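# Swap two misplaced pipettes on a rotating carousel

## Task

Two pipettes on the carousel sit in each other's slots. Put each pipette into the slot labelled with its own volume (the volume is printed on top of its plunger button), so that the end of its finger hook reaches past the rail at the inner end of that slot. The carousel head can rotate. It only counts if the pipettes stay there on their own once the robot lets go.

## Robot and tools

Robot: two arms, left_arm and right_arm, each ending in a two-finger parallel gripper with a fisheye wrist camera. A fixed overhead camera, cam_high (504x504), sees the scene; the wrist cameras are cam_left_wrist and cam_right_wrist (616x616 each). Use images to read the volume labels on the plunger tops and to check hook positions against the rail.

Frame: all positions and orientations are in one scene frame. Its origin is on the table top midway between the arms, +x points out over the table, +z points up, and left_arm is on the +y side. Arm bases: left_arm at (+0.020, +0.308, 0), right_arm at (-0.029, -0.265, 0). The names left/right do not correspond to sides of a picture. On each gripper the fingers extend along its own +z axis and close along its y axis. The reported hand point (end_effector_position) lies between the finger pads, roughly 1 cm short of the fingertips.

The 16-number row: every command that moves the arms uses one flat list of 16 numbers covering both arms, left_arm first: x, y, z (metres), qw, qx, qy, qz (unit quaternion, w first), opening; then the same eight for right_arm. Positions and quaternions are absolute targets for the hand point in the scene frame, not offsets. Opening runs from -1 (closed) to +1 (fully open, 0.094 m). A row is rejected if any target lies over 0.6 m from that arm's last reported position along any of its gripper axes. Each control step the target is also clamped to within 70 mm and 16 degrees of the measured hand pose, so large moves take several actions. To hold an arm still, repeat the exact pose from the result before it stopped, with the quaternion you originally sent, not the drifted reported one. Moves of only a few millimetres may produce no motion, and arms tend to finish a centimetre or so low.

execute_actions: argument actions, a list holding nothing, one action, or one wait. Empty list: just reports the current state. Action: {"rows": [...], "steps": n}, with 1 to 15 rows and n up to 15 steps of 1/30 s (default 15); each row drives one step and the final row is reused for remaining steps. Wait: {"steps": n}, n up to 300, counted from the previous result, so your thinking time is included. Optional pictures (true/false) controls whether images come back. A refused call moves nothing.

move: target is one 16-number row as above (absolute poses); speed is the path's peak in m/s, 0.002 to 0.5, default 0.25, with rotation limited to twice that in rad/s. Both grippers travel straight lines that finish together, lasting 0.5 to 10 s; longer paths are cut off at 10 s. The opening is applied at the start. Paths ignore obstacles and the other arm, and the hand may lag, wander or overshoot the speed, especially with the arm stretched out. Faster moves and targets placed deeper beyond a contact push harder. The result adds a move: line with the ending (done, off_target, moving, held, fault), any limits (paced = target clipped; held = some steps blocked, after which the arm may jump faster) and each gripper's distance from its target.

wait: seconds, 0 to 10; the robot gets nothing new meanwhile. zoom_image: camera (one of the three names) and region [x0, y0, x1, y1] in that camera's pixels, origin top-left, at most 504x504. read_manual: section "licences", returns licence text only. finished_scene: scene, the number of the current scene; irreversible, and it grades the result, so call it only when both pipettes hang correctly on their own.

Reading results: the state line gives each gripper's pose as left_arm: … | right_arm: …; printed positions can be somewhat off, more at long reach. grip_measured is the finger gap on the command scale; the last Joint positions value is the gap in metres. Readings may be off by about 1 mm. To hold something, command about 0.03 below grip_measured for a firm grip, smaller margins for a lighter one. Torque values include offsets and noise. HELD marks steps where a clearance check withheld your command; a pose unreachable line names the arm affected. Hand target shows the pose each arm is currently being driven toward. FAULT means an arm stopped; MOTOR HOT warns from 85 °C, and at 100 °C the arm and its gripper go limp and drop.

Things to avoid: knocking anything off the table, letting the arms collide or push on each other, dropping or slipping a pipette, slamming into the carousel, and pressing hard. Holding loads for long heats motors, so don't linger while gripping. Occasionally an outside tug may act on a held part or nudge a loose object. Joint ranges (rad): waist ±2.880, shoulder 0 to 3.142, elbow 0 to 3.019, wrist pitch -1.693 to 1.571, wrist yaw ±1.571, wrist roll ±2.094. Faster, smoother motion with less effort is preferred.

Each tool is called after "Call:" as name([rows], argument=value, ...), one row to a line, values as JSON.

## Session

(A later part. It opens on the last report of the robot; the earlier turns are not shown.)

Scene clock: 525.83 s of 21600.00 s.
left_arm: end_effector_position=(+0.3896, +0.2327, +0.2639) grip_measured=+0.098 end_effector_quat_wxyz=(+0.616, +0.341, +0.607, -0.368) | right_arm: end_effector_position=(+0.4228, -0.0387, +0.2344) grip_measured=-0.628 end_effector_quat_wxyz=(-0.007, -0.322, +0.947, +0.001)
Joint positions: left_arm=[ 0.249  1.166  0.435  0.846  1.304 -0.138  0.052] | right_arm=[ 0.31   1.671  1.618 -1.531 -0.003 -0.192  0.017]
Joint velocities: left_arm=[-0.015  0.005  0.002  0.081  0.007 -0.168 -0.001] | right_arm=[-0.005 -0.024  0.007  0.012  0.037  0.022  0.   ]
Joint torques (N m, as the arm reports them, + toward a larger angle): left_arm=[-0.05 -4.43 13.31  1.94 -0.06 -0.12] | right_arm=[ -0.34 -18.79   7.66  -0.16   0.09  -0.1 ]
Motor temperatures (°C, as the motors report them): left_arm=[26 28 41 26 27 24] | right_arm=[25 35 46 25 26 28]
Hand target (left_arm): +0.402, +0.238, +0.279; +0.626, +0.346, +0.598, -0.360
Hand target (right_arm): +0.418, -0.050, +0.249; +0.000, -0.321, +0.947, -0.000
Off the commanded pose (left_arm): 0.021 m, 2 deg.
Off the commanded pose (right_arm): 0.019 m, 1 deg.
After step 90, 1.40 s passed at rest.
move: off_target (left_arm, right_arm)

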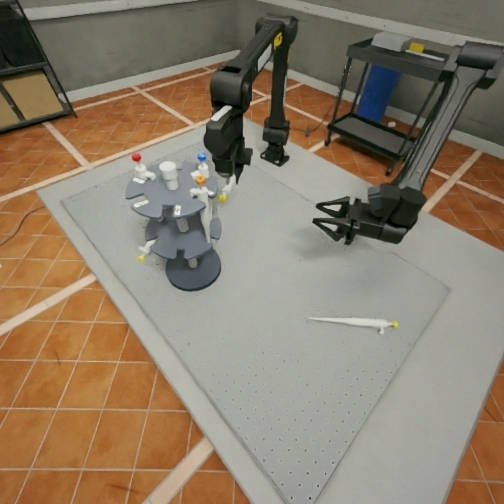

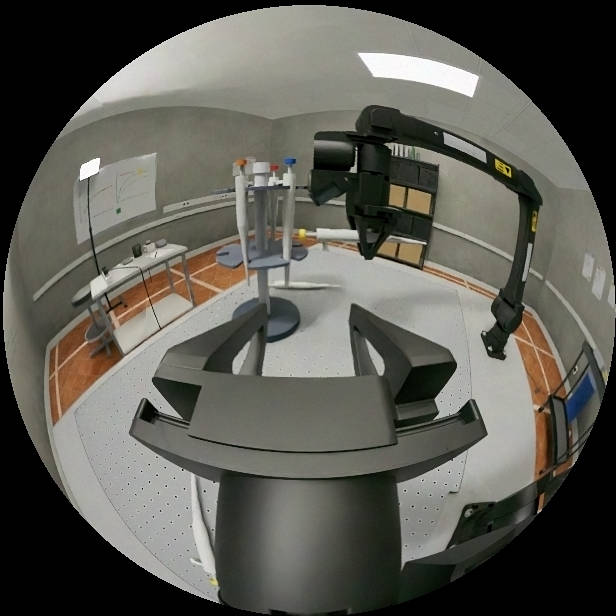

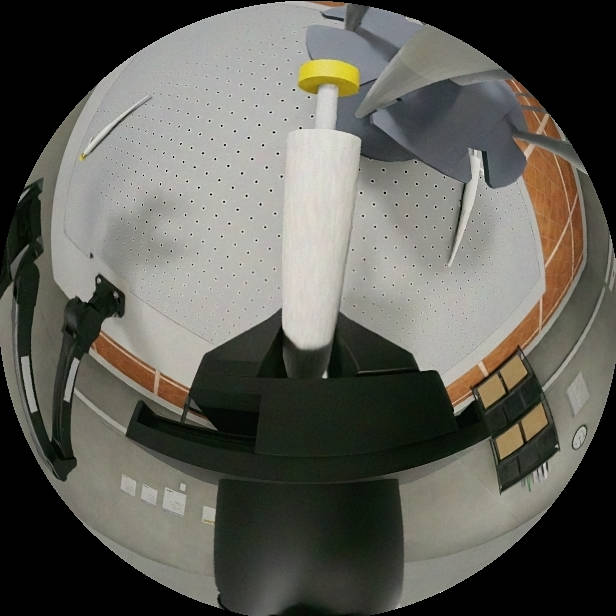

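Call:
move(target=[0.575,0.205,0.30,0.593,0.396,0.565,-0.415,0.1, 0.50,-0.165,0.31,0.670,-0.321,0.611,0.274,-0.70], speed=0.15)

Scene clock: 542.27 s of 21600.00 s.
left_arm: end_effector_position=(+0.5602, +0.2058, +0.2917) grip_measured=+0.098 end_effector_quat_wxyz=(+0.592, +0.389, +0.571, -0.414) | right_arm: end_effector_position=(+0.4978, -0.1572, +0.3123) grip_measured=-0.628 end_effector_quat_wxyz=(+0.668, -0.333, +0.609, +0.268)
Joint positions: left_arm=[ 0.115  1.621  0.958  0.85   1.327 -0.195  0.052] | right_arm=[-0.211  1.409  0.815  0.657 -0.938 -0.067  0.017]
Joint velocities: left_arm=[-0.015  0.005  0.012 -0.012 -0.022  0.022  0.   ] | right_arm=[-0.015 -0.015  0.002  0.002  0.007  0.007 -0.   ]
Joint torques (N m, as the arm reports them, + toward a larger angle): left_arm=[ -1.46 -13.56  14.4    1.03  -0.05  -0.04] | right_arm=[-0.04 -9.87  7.39  3.81 -0.12  0.17]
Motor temperatures (°C, as the motors report them): left_arm=[26 28 43 26 27 24] | right_arm=[25 34 45 25 26 28]
Hand target (left_arm): +0.574, +0.203, +0.300; +0.594, +0.395, +0.565, -0.415
Hand target (right_arm): +0.500, -0.164, +0.308; +0.670, -0.326, +0.610, +0.268
Off the commanded pose (left_arm): 0.017 m, 1 deg.
Off the commanded pose (right_arm): 0.008 m, 2 deg.
After step 90, 7.43 s passed at rest.
move: off_target (left_arm)

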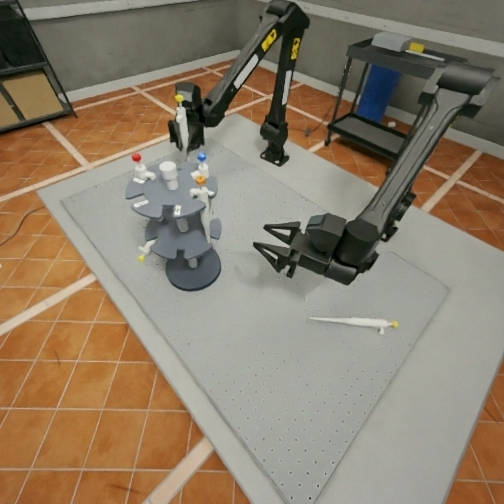

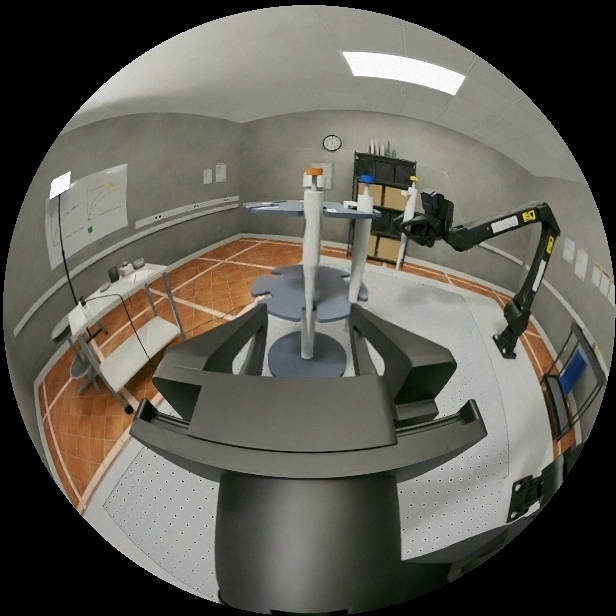

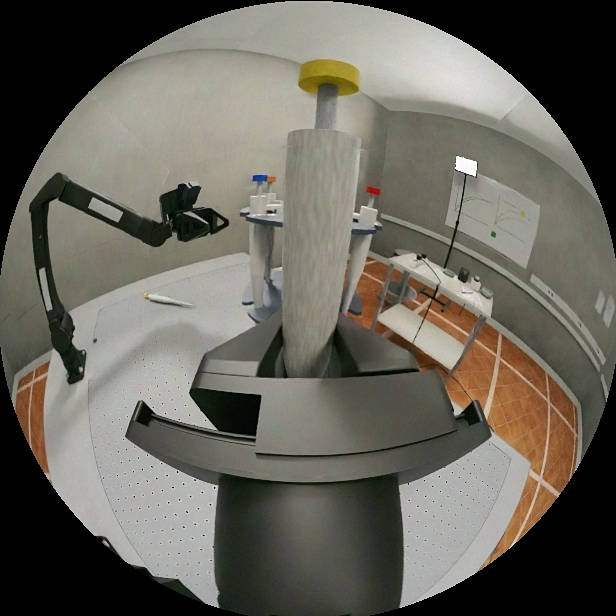

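Call:
move(target=[0.607,0.107,0.29,0.593,0.396,0.565,-0.415,0.1, 0.553,-0.098,0.28,0.670,-0.321,0.611,0.274,-0.70], speed=0.1)

Scene clock: 552.10 s of 21600.00 s.
left_arm: end_effector_position=(+0.5892, +0.1091, +0.2830) grip_measured=+0.098 end_effector_quat_wxyz=(+0.588, +0.391, +0.570, -0.420) | right_arm: end_effector_position=(+0.5369, -0.1064, +0.2548) grip_measured=-0.628 end_effector_quat_wxyz=(+0.649, -0.314, +0.635, +0.278)
Joint positions: left_arm=[-0.079  1.688  1.038  0.758  1.147 -0.118  0.052] | right_arm=[-0.091  1.583  0.862  0.715 -0.8   -0.058  0.017]
Joint velocities: left_arm=[-0.005 -0.005 -0.012 -0.012  0.022  0.022 -0.   ] | right_arm=[ 0.005 -0.005  0.007 -0.002 -0.007  0.037  0.001]
Joint torques (N m, as the arm reports them, + toward a larger angle): left_arm=[ -1.34 -14.94  14.56   0.78  -0.19   0.25] | right_arm=[  1.52 -11.47  11.57   3.82   0.09   0.18]
Motor temperatures (°C, as the motors report them): left_arm=[26 29 43 26 27 24] | right_arm=[25 33 45 25 26 28]
Hand target (left_arm): +0.605, +0.107, +0.290; +0.593, +0.396, +0.565, -0.415
Hand target (right_arm): +0.552, -0.099, +0.281; +0.670, -0.321, +0.611, +0.274
Off the commanded pose (left_arm): 0.019 m, 1 deg.
Off the commanded pose (right_arm): 0.031 m, 4 deg.
After step 90, 5.37 s passed at rest.
move: off_target (left_arm, right_arm)

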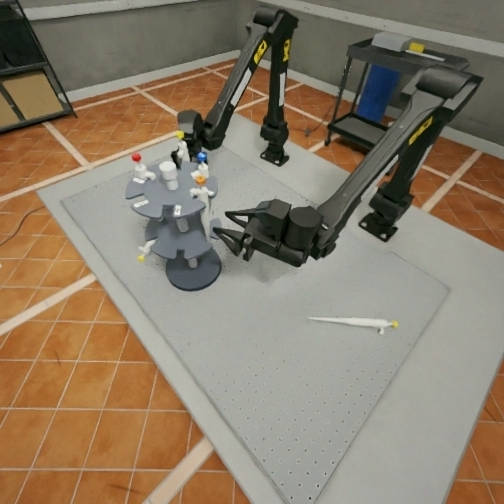

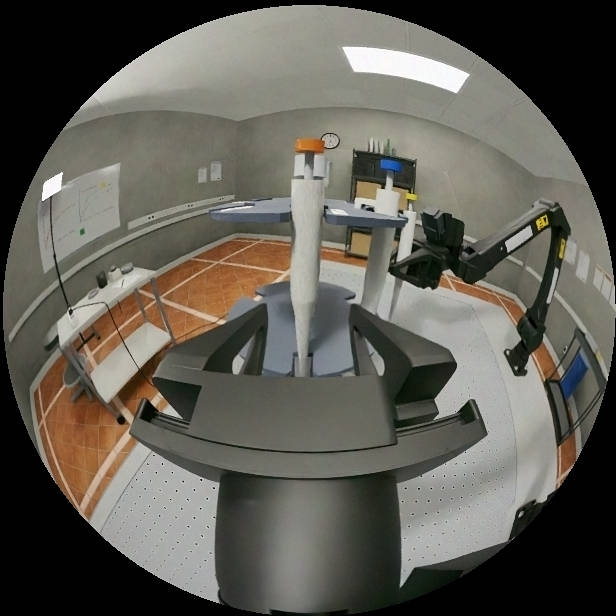

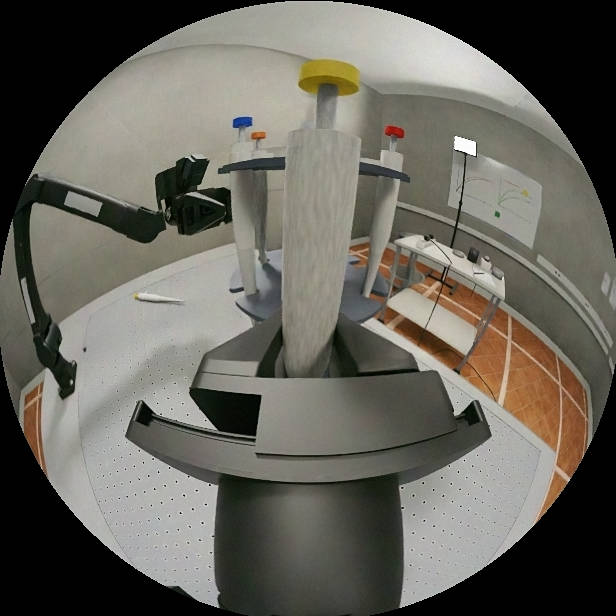

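Call:
move(target=[0.620,0.068,0.29,0.593,0.396,0.565,-0.415,0.1, 0.555,-0.095,0.318,0.670,-0.321,0.611,0.274,-0.70], speed=0.07)

Scene clock: 555.67 s of 21600.00 s.
left_arm: end_effector_position=(+0.6039, +0.0739, +0.2842) grip_measured=+0.098 end_effector_quat_wxyz=(+0.589, +0.390, +0.570, -0.418) | right_arm: end_effector_position=(+0.5458, -0.1045, +0.2769) grip_measured=-0.628 end_effector_quat_wxyz=(+0.651, -0.313, +0.634, +0.276)
Joint positions: left_arm=[-0.144  1.723  1.094  0.723  1.078 -0.1    0.052] | right_arm=[-0.087  1.563  0.908  0.654 -0.793 -0.058  0.017]
Joint velocities: left_arm=[-0.015 -0.015 -0.007 -0.022  0.022  0.081 -0.   ] | right_arm=[-0.005  0.005 -0.012 -0.017 -0.066 -0.037 -0.001]
Joint torques (N m, as the arm reports them, + toward a larger angle): left_arm=[ -1.35 -15.64  14.95   0.68  -0.18   0.17] | right_arm=[  1.59 -15.3   11.73   1.5    0.12   0.13]
Motor temperatures (°C, as the motors report them): left_arm=[26 29 44 26 27 24] | right_arm=[25 33 46 25 26 28]
Hand target (left_arm): +0.619, +0.068, +0.290; +0.593, +0.395, +0.565, -0.415
Hand target (right_arm): +0.552, -0.096, +0.318; +0.670, -0.321, +0.611, +0.274
Off the commanded pose (left_arm): 0.018 m, 1 deg.
Off the commanded pose (right_arm): 0.043 m, 4 deg.
move: off_target (left_arm, right_arm)

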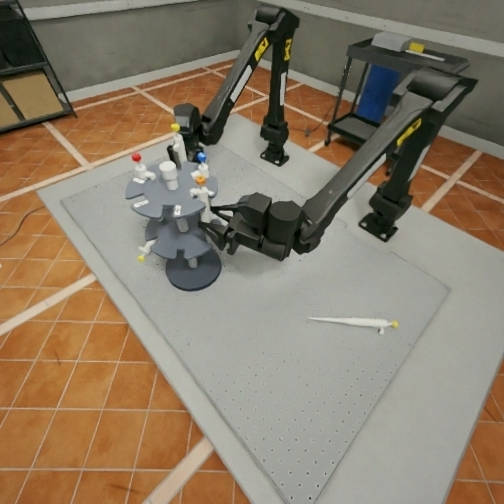

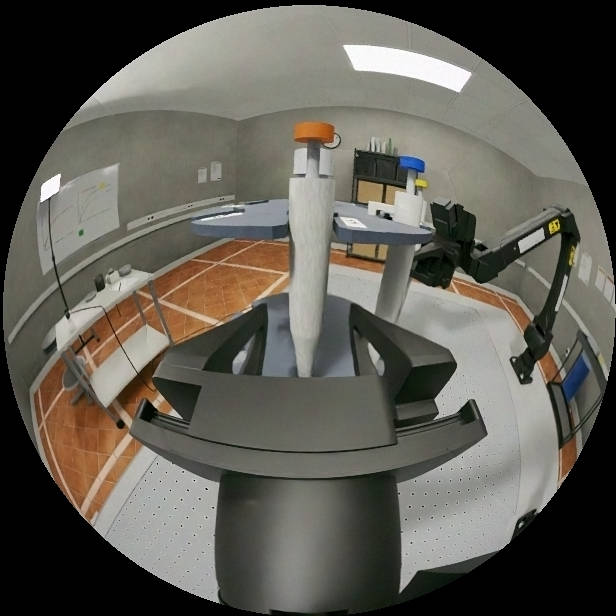

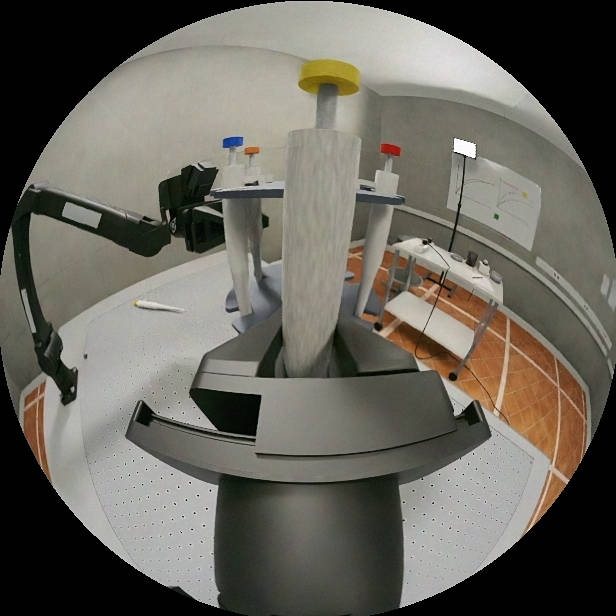

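Call:
move(target=[0.626,0.052,0.29,0.593,0.396,0.565,-0.415,0.1, 0.562,-0.075,0.335,0.680,-0.316,0.601,0.278,-0.70], speed=0.06)

Scene clock: 562.47 s of 21600.00 s.
left_arm: end_effector_position=(+0.6106, +0.0594, +0.2839) grip_measured=+0.098 end_effector_quat_wxyz=(+0.589, +0.390, +0.571, -0.418) | right_arm: end_effector_position=(+0.5521, -0.0847, +0.2951) grip_measured=-0.628 end_effector_quat_wxyz=(+0.660, -0.309, +0.626, +0.279)
Joint positions: left_arm=[-0.169  1.742  1.121  0.709  1.052 -0.094  0.052] | right_arm=[-0.046  1.563  0.944  0.654 -0.751 -0.035  0.017]
Joint velocities: left_arm=[ 0.005 -0.005 -0.017 -0.007  0.051  0.051 -0.   ] | right_arm=[-0.015 -0.015  0.017  0.002 -0.066 -0.037 -0.001]
Joint torques (N m, as the arm reports them, + toward a larger angle): left_arm=[ -1.73 -16.22  15.01   0.68  -0.18   0.13] | right_arm=[  2.16 -15.47  12.09   2.14   0.14   0.19]
Motor temperatures (°C, as the motors report them): left_arm=[26 29 44 26 27 24] | right_arm=[25 33 47 25 26 28]
Hand target (left_arm): +0.625, +0.052, +0.290; +0.593, +0.396, +0.565, -0.415
Hand target (right_arm): +0.559, -0.076, +0.335; +0.680, -0.316, +0.601, +0.278
Off the commanded pose (left_arm): 0.018 m, 1 deg.
Off the commanded pose (right_arm): 0.042 m, 4 deg.
After step 90, 2.30 s passed at rest.
move: off_target (left_arm, right_arm)

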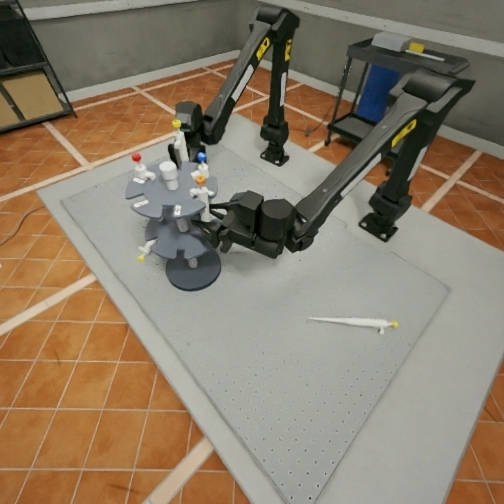

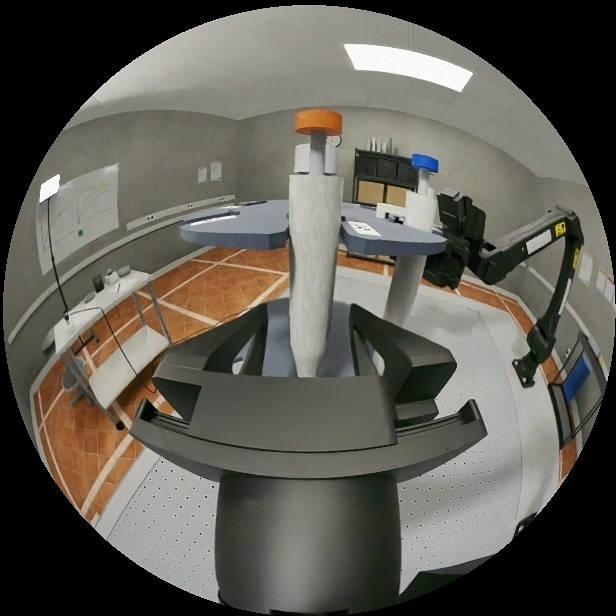

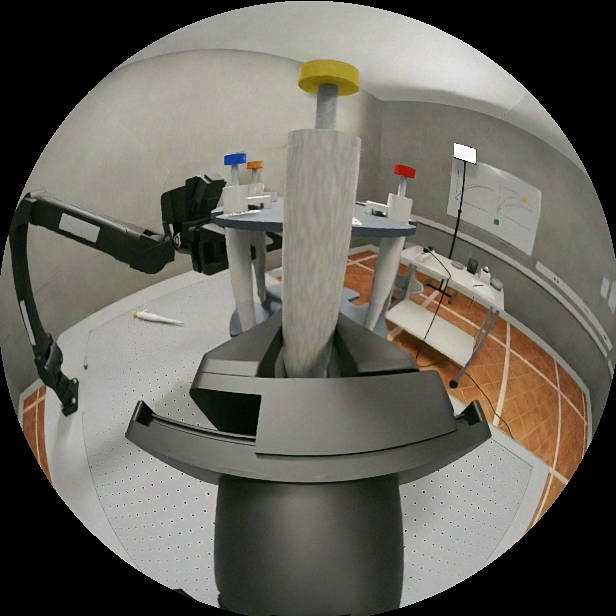

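Call:
move(target=[0.626,0.052,0.29,0.593,0.396,0.565,-0.415,-0.62, 0.594,-0.044,0.333,0.680,-0.316,0.601,0.278,-0.70], speed=0.05)

Scene clock: 569.13 s of 21600.00 s.
left_arm: end_effector_position=(+0.6104, +0.0594, +0.2839) grip_measured=-0.571 end_effector_quat_wxyz=(+0.590, +0.391, +0.570, -0.418) | right_arm: end_effector_position=(+0.5790, -0.0555, +0.3148) grip_measured=-0.628 end_effector_quat_wxyz=(+0.672, -0.312, +0.612, +0.276)
Joint positions: left_arm=[-0.169  1.742  1.121  0.709  1.053 -0.092  0.02 ] | right_arm=[ 0.006  1.616  1.047  0.642 -0.699 -0.034  0.017]
Joint velocities: left_arm=[-0.015 -0.005  0.002  0.017 -0.007  0.022  0.001] | right_arm=[-0.005  0.005  0.007 -0.007  0.007 -0.081 -0.   ]
Joint torques (N m, as the arm reports them, + toward a larger angle): left_arm=[ -1.28 -15.77  15.23   0.65  -0.24   0.13] | right_arm=[  1.72 -12.67  12.61   1.55   0.13   0.06]
Motor temperatures (°C, as the motors report them): left_arm=[26 29 44 26 27 24] | right_arm=[25 33 48 25 26 28]
Hand target (left_arm): +0.625, +0.052, +0.290; +0.593, +0.396, +0.565, -0.415
Hand target (right_arm): +0.592, -0.045, +0.334; +0.680, -0.316, +0.601, +0.278
Off the commanded pose (left_arm): 0.018 m, 1 deg.
Off the commanded pose (right_arm): 0.026 m, 2 deg.
After step 90, 1.97 s passed at rest.
move: off_target (left_arm, right_arm)

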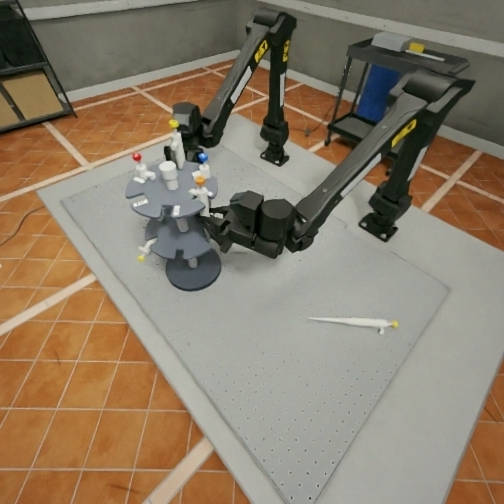

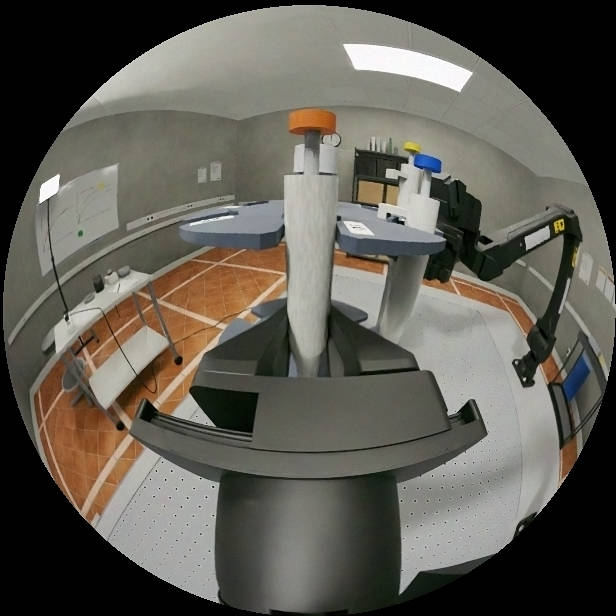

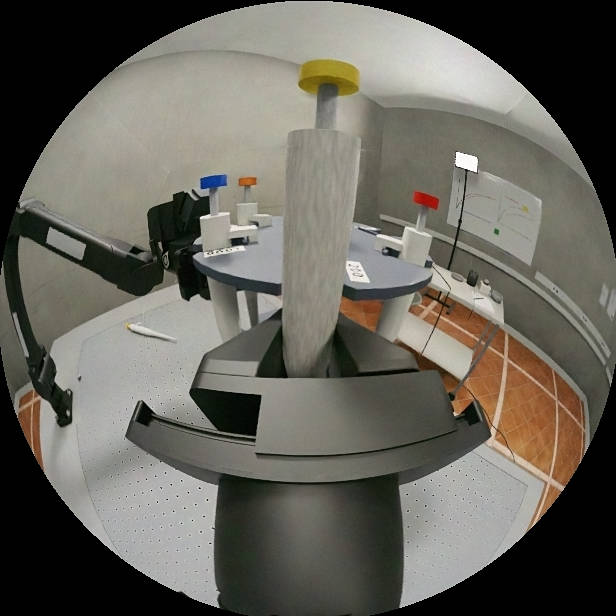

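Call:
move(target=[0.626,0.052,0.29,0.593,0.396,0.565,-0.415,-0.62, 0.596,-0.050,0.290,0.680,-0.316,0.601,0.278,-0.70], speed=0.05)

Scene clock: 573.70 s of 21600.00 s.
left_arm: end_effector_position=(+0.6105, +0.0594, +0.2839) grip_measured=-0.571 end_effector_quat_wxyz=(+0.590, +0.391, +0.570, -0.417) | right_arm: end_effector_position=(+0.5905, -0.0531, +0.2798) grip_measured=-0.628 end_effector_quat_wxyz=(+0.668, -0.312, +0.616, +0.278)
Joint positions: left_arm=[-0.169  1.742  1.121  0.709  1.052 -0.092  0.02 ] | right_arm=[ 0.006  1.695  1.047  0.709 -0.703 -0.034  0.017]
Joint velocities: left_arm=[-0.005 -0.005 -0.002  0.012 -0.022 -0.037  0.001] | right_arm=[-0.005  0.005  0.012  0.012 -0.022 -0.051  0.   ]
Joint torques (N m, as the arm reports them, + toward a larger angle): left_arm=[ -1.33 -15.79  15.17   0.82  -0.22   0.14] | right_arm=[  1.22 -14.15   9.37   3.85  -0.13   0.09]
Motor temperatures (°C, as the motors report them): left_arm=[26 29 45 26 27 24] | right_arm=[25 33 49 25 26 28]
Hand target (left_arm): +0.625, +0.052, +0.290; +0.593, +0.396, +0.565, -0.415
Hand target (right_arm): +0.596, -0.050, +0.290; +0.680, -0.316, +0.601, +0.278
Off the commanded pose (left_arm): 0.018 m, 1 deg.
Off the commanded pose (right_arm): 0.012 m, 2 deg.
After step 90, 0.63 s passed at rest.
move: off_target (left_arm, right_arm)

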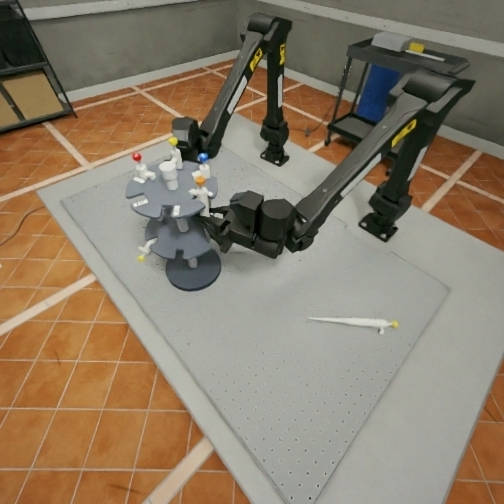

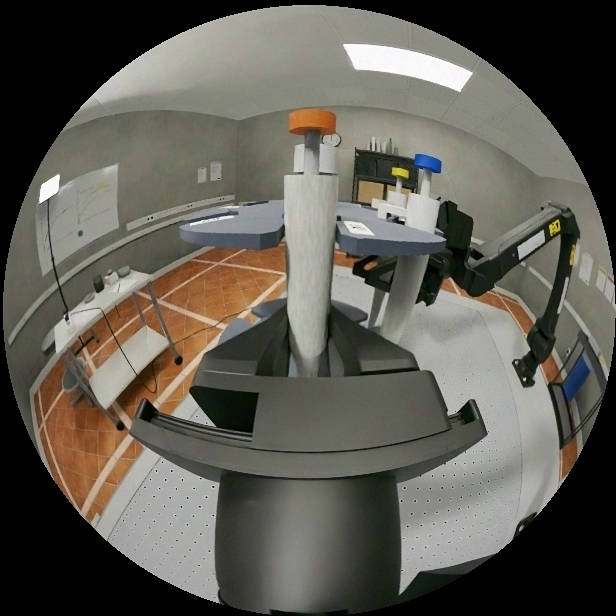

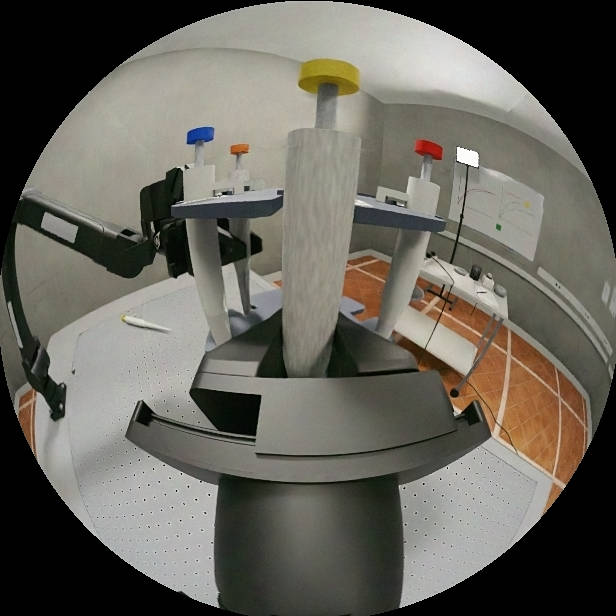

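Call:
move(target=[0.626,0.052,0.29,0.593,0.396,0.565,-0.415,-0.62, 0.600,-0.044,0.312,0.680,-0.316,0.601,0.278,-0.70], speed=0.04)

Scene clock: 577.77 s of 21600.00 s.
left_arm: end_effector_position=(+0.6105, +0.0594, +0.2839) grip_measured=-0.571 end_effector_quat_wxyz=(+0.590, +0.391, +0.570, -0.417) | right_arm: end_effector_position=(+0.5906, -0.0531, +0.2781) grip_measured=-0.628 end_effector_quat_wxyz=(+0.665, -0.311, +0.619, +0.279)
Joint positions: left_arm=[-0.169  1.742  1.121  0.709  1.052 -0.092  0.02 ] | right_arm=[ 0.006  1.695  1.047  0.701 -0.703 -0.034  0.017]
Joint velocities: left_arm=[ 0.005 -0.015 -0.012 -0.012 -0.022 -0.007 -0.   ] | right_arm=[-0.005 -0.015  0.012 -0.002  0.051  0.066  0.001]
Joint torques (N m, as the arm reports them, + toward a larger angle): left_arm=[ -1.33 -16.4   15.14   0.68  -0.23   0.12] | right_arm=[  1.46 -17.17  11.63   1.34   0.16   0.07]
Motor temperatures (°C, as the motors report them): left_arm=[26 29 45 26 27 24] | right_arm=[25 33 49 25 26 28]
Hand target (left_arm): +0.625, +0.052, +0.290; +0.593, +0.396, +0.565, -0.415
Hand target (right_arm): +0.597, -0.045, +0.312; +0.680, -0.316, +0.601, +0.278
Off the commanded pose (left_arm): 0.018 m, 1 deg.
Off the commanded pose (right_arm): 0.036 m, 3 deg.
move: off_target (left_arm, right_arm)

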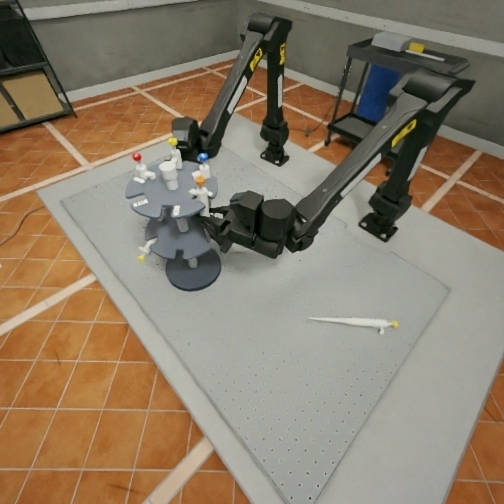

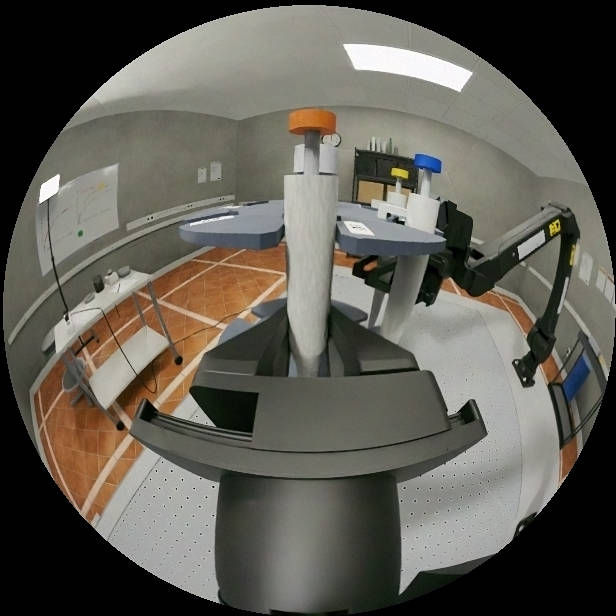

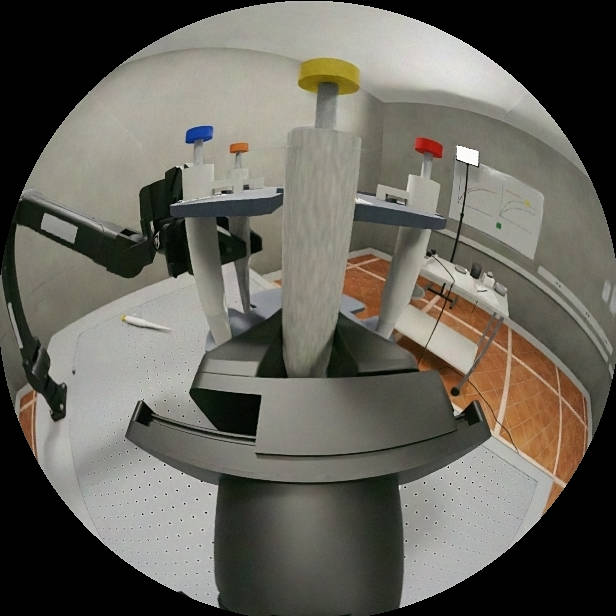

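Call:
move(target=[0.626,0.052,0.29,0.593,0.396,0.565,-0.415,-0.62, 0.602,-0.042,0.328,0.680,-0.316,0.601,0.278,-0.70], speed=0.04)

Scene clock: 580.87 s of 21600.00 s.
left_arm: end_effector_position=(+0.6105, +0.0594, +0.2839) grip_measured=-0.571 end_effector_quat_wxyz=(+0.590, +0.392, +0.570, -0.417) | right_arm: end_effector_position=(+0.5919, -0.0531, +0.2780) grip_measured=-0.628 end_effector_quat_wxyz=(+0.656, -0.308, +0.629, +0.282)
Joint positions: left_arm=[-0.169  1.742  1.121  0.709  1.052 -0.089  0.02 ] | right_arm=[ 0.006  1.688  1.056  0.657 -0.701 -0.034  0.017]
Joint velocities: left_arm=[-0.005  0.005  0.012  0.007 -0.007  0.007  0.   ] | right_arm=[ 0.005 -0.015 -0.007  0.002  0.022 -0.022 -0.001]
Joint torques (N m, as the arm reports them, + toward a larger angle): left_arm=[ -1.68 -16.11  15.1    0.63  -0.2    0.06] | right_arm=[  2.18 -18.32  12.45   1.56   0.25   0.07]
Motor temperatures (°C, as the motors report them): left_arm=[26 29 45 26 27 24] | right_arm=[25 33 49 25 26 28]
Hand target (left_arm): +0.625, +0.052, +0.290; +0.593, +0.396, +0.565, -0.415
Hand target (right_arm): +0.598, -0.043, +0.328; +0.680, -0.316, +0.601, +0.278
Off the commanded pose (left_arm): 0.018 m, 1 deg.
Off the commanded pose (right_arm): 0.052 m, 4 deg.
move: off_target (left_arm, right_arm)

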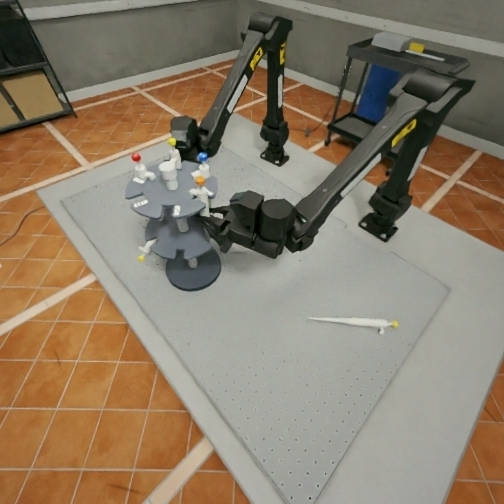

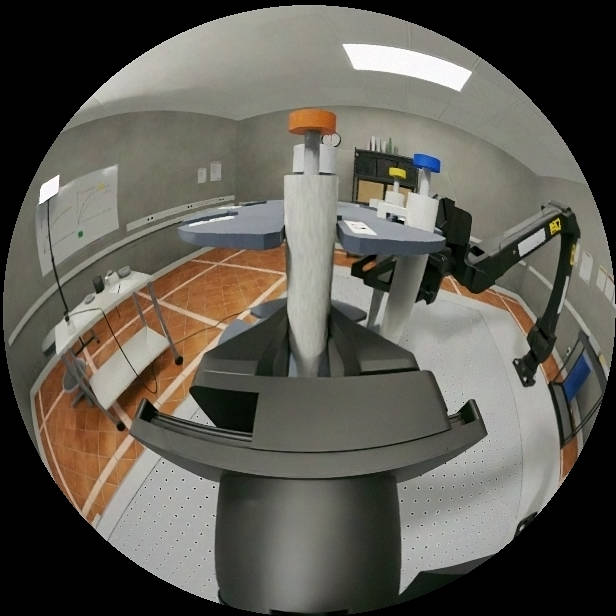

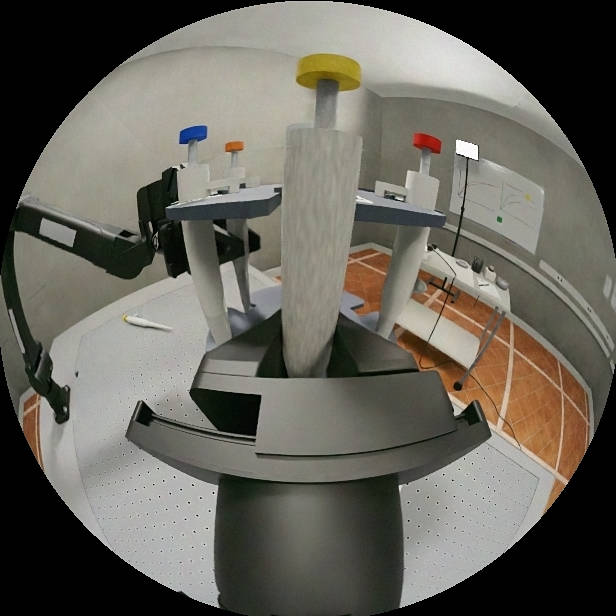

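Call:
move(target=[0.626,0.052,0.29,0.593,0.396,0.565,-0.415,-0.62, 0.592,-0.052,0.335,0.696,-0.303,0.589,0.278,-0.70], speed=0.04)

Scene clock: 586.83 s of 21600.00 s.
left_arm: end_effector_position=(+0.6103, +0.0590, +0.2839) grip_measured=-0.571 end_effector_quat_wxyz=(+0.591, +0.393, +0.569, -0.416) | right_arm: end_effector_position=(+0.5916, -0.0551, +0.2916) grip_measured=-0.628 end_effector_quat_wxyz=(+0.668, -0.299, +0.621, +0.282)
Joint positions: left_arm=[-0.17   1.742  1.121  0.709  1.052 -0.087  0.02 ] | right_arm=[ 0.006  1.675  1.056  0.684 -0.687 -0.008  0.017]
Joint velocities: left_arm=[-0.005  0.005 -0.002 -0.012 -0.066  0.037  0.   ] | right_arm=[-0.005  0.005 -0.022  0.002 -0.037 -0.037  0.001]
Joint torques (N m, as the arm reports them, + toward a larger angle): left_arm=[ -1.35 -16.03  15.04   0.78  -0.2    0.13] | right_arm=[  1.13 -18.83   9.98   3.96   0.12   0.16]
Motor temperatures (°C, as the motors report them): left_arm=[26 29 45 26 27 24] | right_arm=[25 34 49 25 26 28]
Hand target (left_arm): +0.625, +0.052, +0.290; +0.593, +0.396, +0.565, -0.415
Hand target (right_arm): +0.590, -0.052, +0.334; +0.696, -0.303, +0.589, +0.278
Off the commanded pose (left_arm): 0.018 m, 1 deg.
Off the commanded pose (right_arm): 0.044 m, 5 deg.
After step 90, 1.20 s passed at rest.
move: off_target (left_arm, right_arm)

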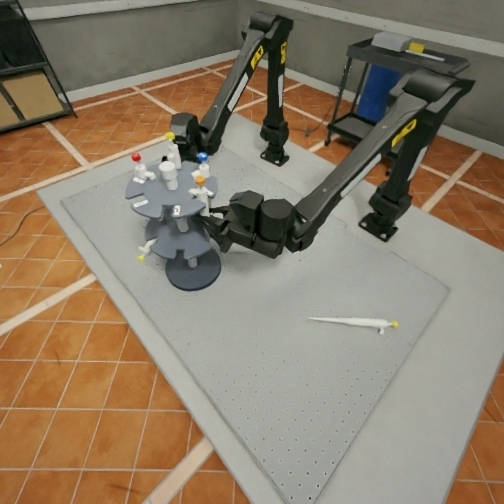

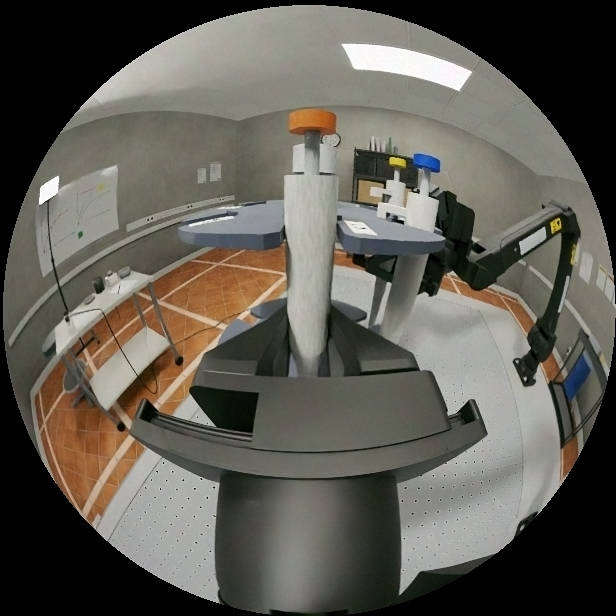

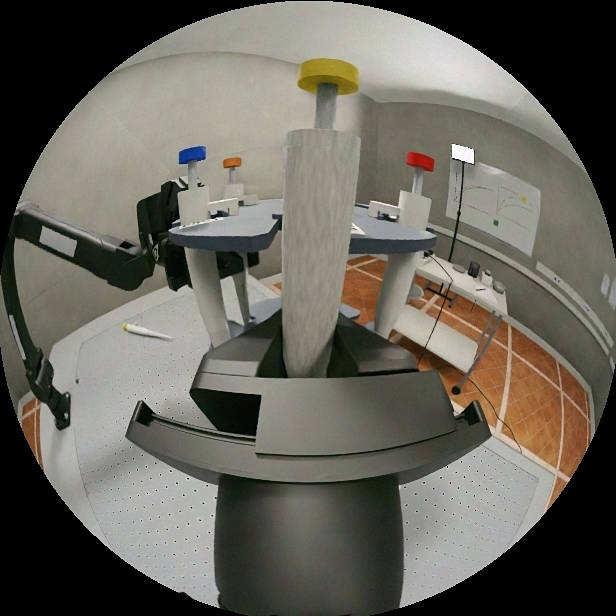

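Call:
move(target=[0.626,0.052,0.29,0.593,0.396,0.565,-0.415,-0.62, 0.610,-0.022,0.314,0.690,-0.308,0.593,0.278,-0.70], speed=0.04)

Scene clock: 592.03 s of 21600.00 s.
left_arm: end_effector_position=(+0.6106, +0.0591, +0.2839) grip_measured=-0.571 end_effector_quat_wxyz=(+0.591, +0.392, +0.570, -0.416) | right_arm: end_effector_position=(+0.5965, -0.0375, +0.2874) grip_measured=-0.628 end_effector_quat_wxyz=(+0.667, -0.296, +0.623, +0.281)
Joint positions: left_arm=[-0.17   1.742  1.121  0.709  1.051 -0.087  0.02 ] | right_arm=[ 0.04   1.697  1.074  0.684 -0.647 -0.007  0.017]
Joint velocities: left_arm=[ 0.005 -0.005  0.002 -0.012  0.007 -0.007  0.001] | right_arm=[-0.005  0.015  0.002 -0.022  0.051 -0.022 -0.   ]
Joint torques (N m, as the arm reports them, + toward a larger angle): left_arm=[ -1.42 -15.76  15.18   0.8   -0.14   0.09] | right_arm=[  2.41 -14.19  12.42   3.89   0.05  -0.05]
Motor temperatures (°C, as the motors report them): left_arm=[26 30 45 26 27 24] | right_arm=[25 34 49 25 26 28]
Hand target (left_arm): +0.625, +0.052, +0.290; +0.593, +0.396, +0.565, -0.415
Hand target (right_arm): +0.607, -0.023, +0.314; +0.690, -0.308, +0.593, +0.278
Off the commanded pose (left_arm): 0.018 m, 1 deg.
Off the commanded pose (right_arm): 0.034 m, 5 deg.
After step 90, 0.77 s passed at rest.
move: off_target (left_arm, right_arm)

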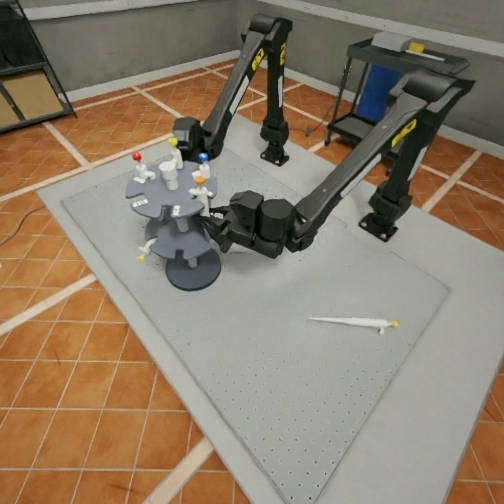

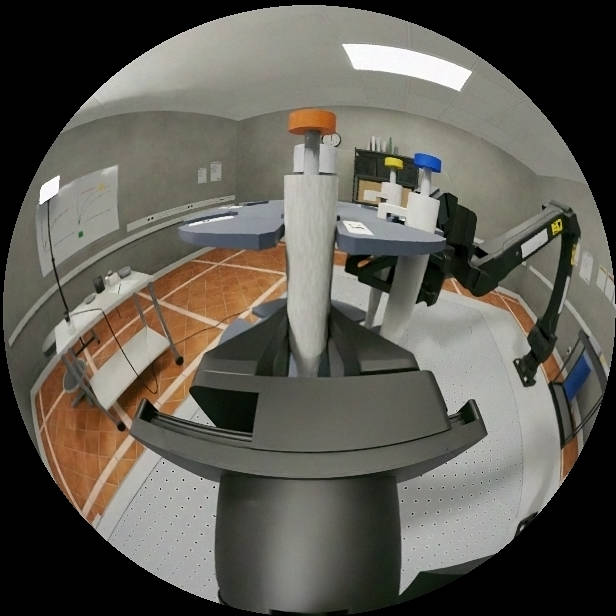

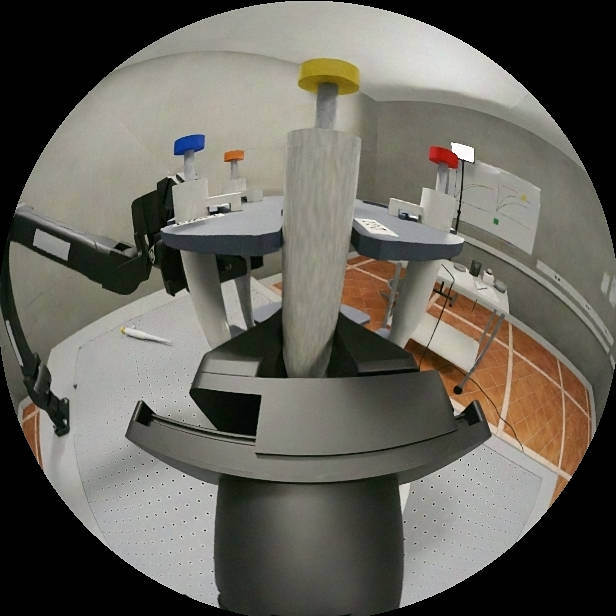

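Call:
zoom_image(camera="cam_left_wrist", region=[330, 140, 470, 270])

Region (330, 140, 470, 270) of cam_left_wrist's 616x616 image, scaled by 3.600, with more detail than that image has; it fills the top 468 rows of this view, and the rest is white.

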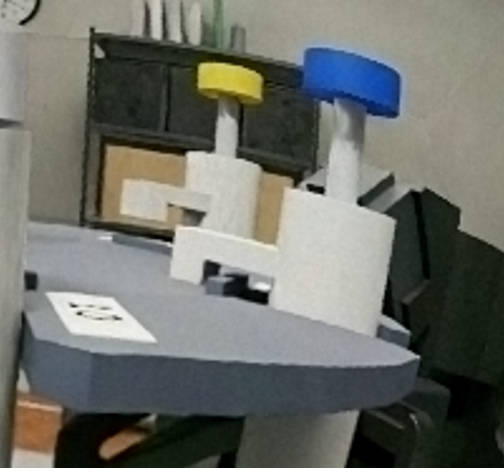

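Call:
move(target=[0.626,0.052,0.29,0.593,0.396,0.565,-0.415,-0.62, 0.606,-0.030,0.275,0.685,-0.310,0.598,0.278,-0.70], speed=0.04)

Call:
zoom_image(camera="cam_left_wrist", region=[330, 140, 470, 270])

Scene clock: 600.27 s of 21600.00 s.
left_arm: end_effector_position=(+0.6106, +0.0591, +0.2839) grip_measured=-0.571 end_effector_quat_wxyz=(+0.591, +0.392, +0.570, -0.416) | right_arm: end_effector_position=(+0.5995, -0.0357, +0.2816) grip_measured=-0.628 end_effector_quat_wxyz=(+0.682, -0.302, +0.605, +0.280)
Joint positions: left_arm=[-0.17   1.742  1.121  0.709  1.051 -0.087  0.02 ] | right_arm=[ 0.04   1.734  1.074  0.768 -0.655 -0.007  0.017]
Joint velocities: left_arm=[ 0.005 -0.024  0.007 -0.007  0.037  0.007 -0.001] | right_arm=[ 0.005 -0.015 -0.012  0.007 -0.007  0.037 -0.001]
Joint torques (N m, as the arm reports them, + toward a larger angle): left_arm=[ -1.22 -15.85  15.23   0.87  -0.12   0.07] | right_arm=[  1.6  -12.89   8.91   3.39  -0.24  -0.14]
Motor temperatures (°C, as the motors report them): left_arm=[26 30 45 26 27 24] | right_arm=[25 34 50 25 26 28]
Hand target (left_arm): +0.625, +0.052, +0.290; +0.593, +0.396, +0.565, -0.415
Hand target (right_arm): +0.606, -0.030, +0.275; +0.685, -0.310, +0.598, +0.278
Off the commanded pose (left_arm): 0.018 m, 1 deg.
Off the commanded pose (right_arm): 0.011 m, 1 deg.
After step 90, 4.13 s passed at rest.
move: off_target (left_arm, right_arm)

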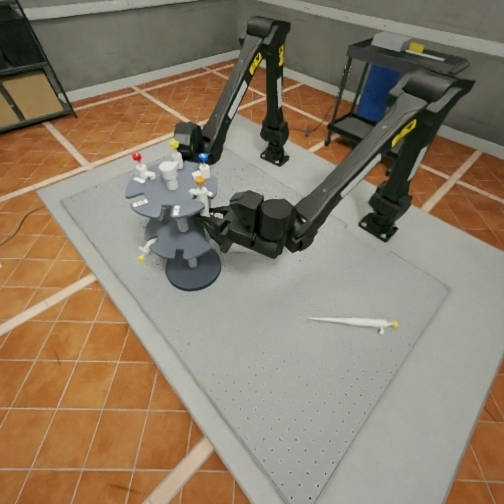

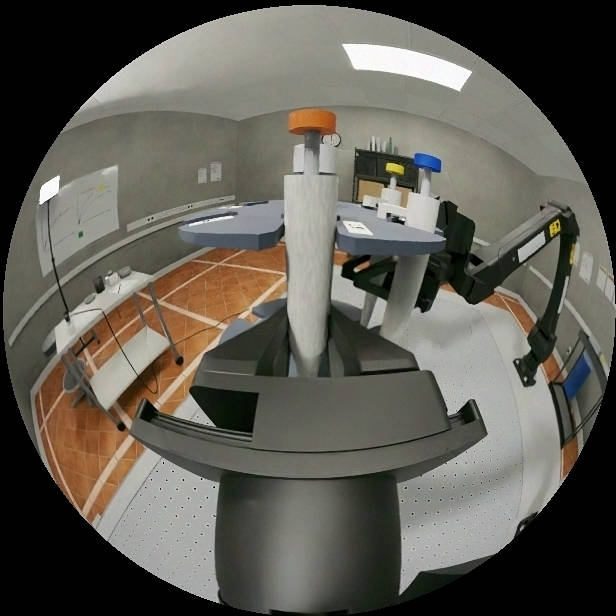

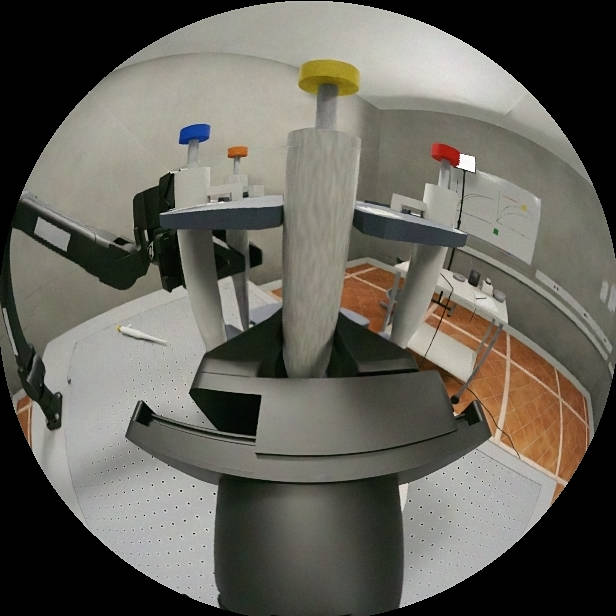

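Region (330, 140, 470, 270) of cam_left_wrist's 616x616 image, scaled by 3.600, with more detail than that image has; it fills the top 468 rows of this view, and the rest is white.

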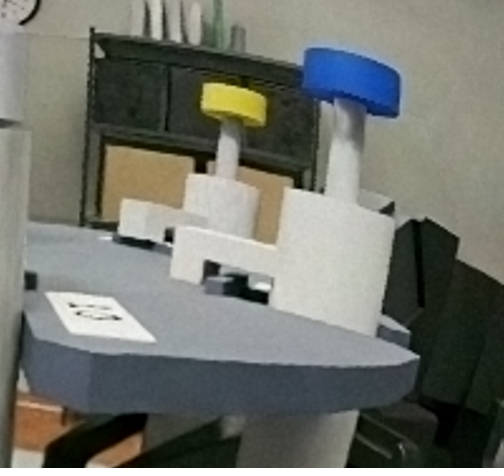

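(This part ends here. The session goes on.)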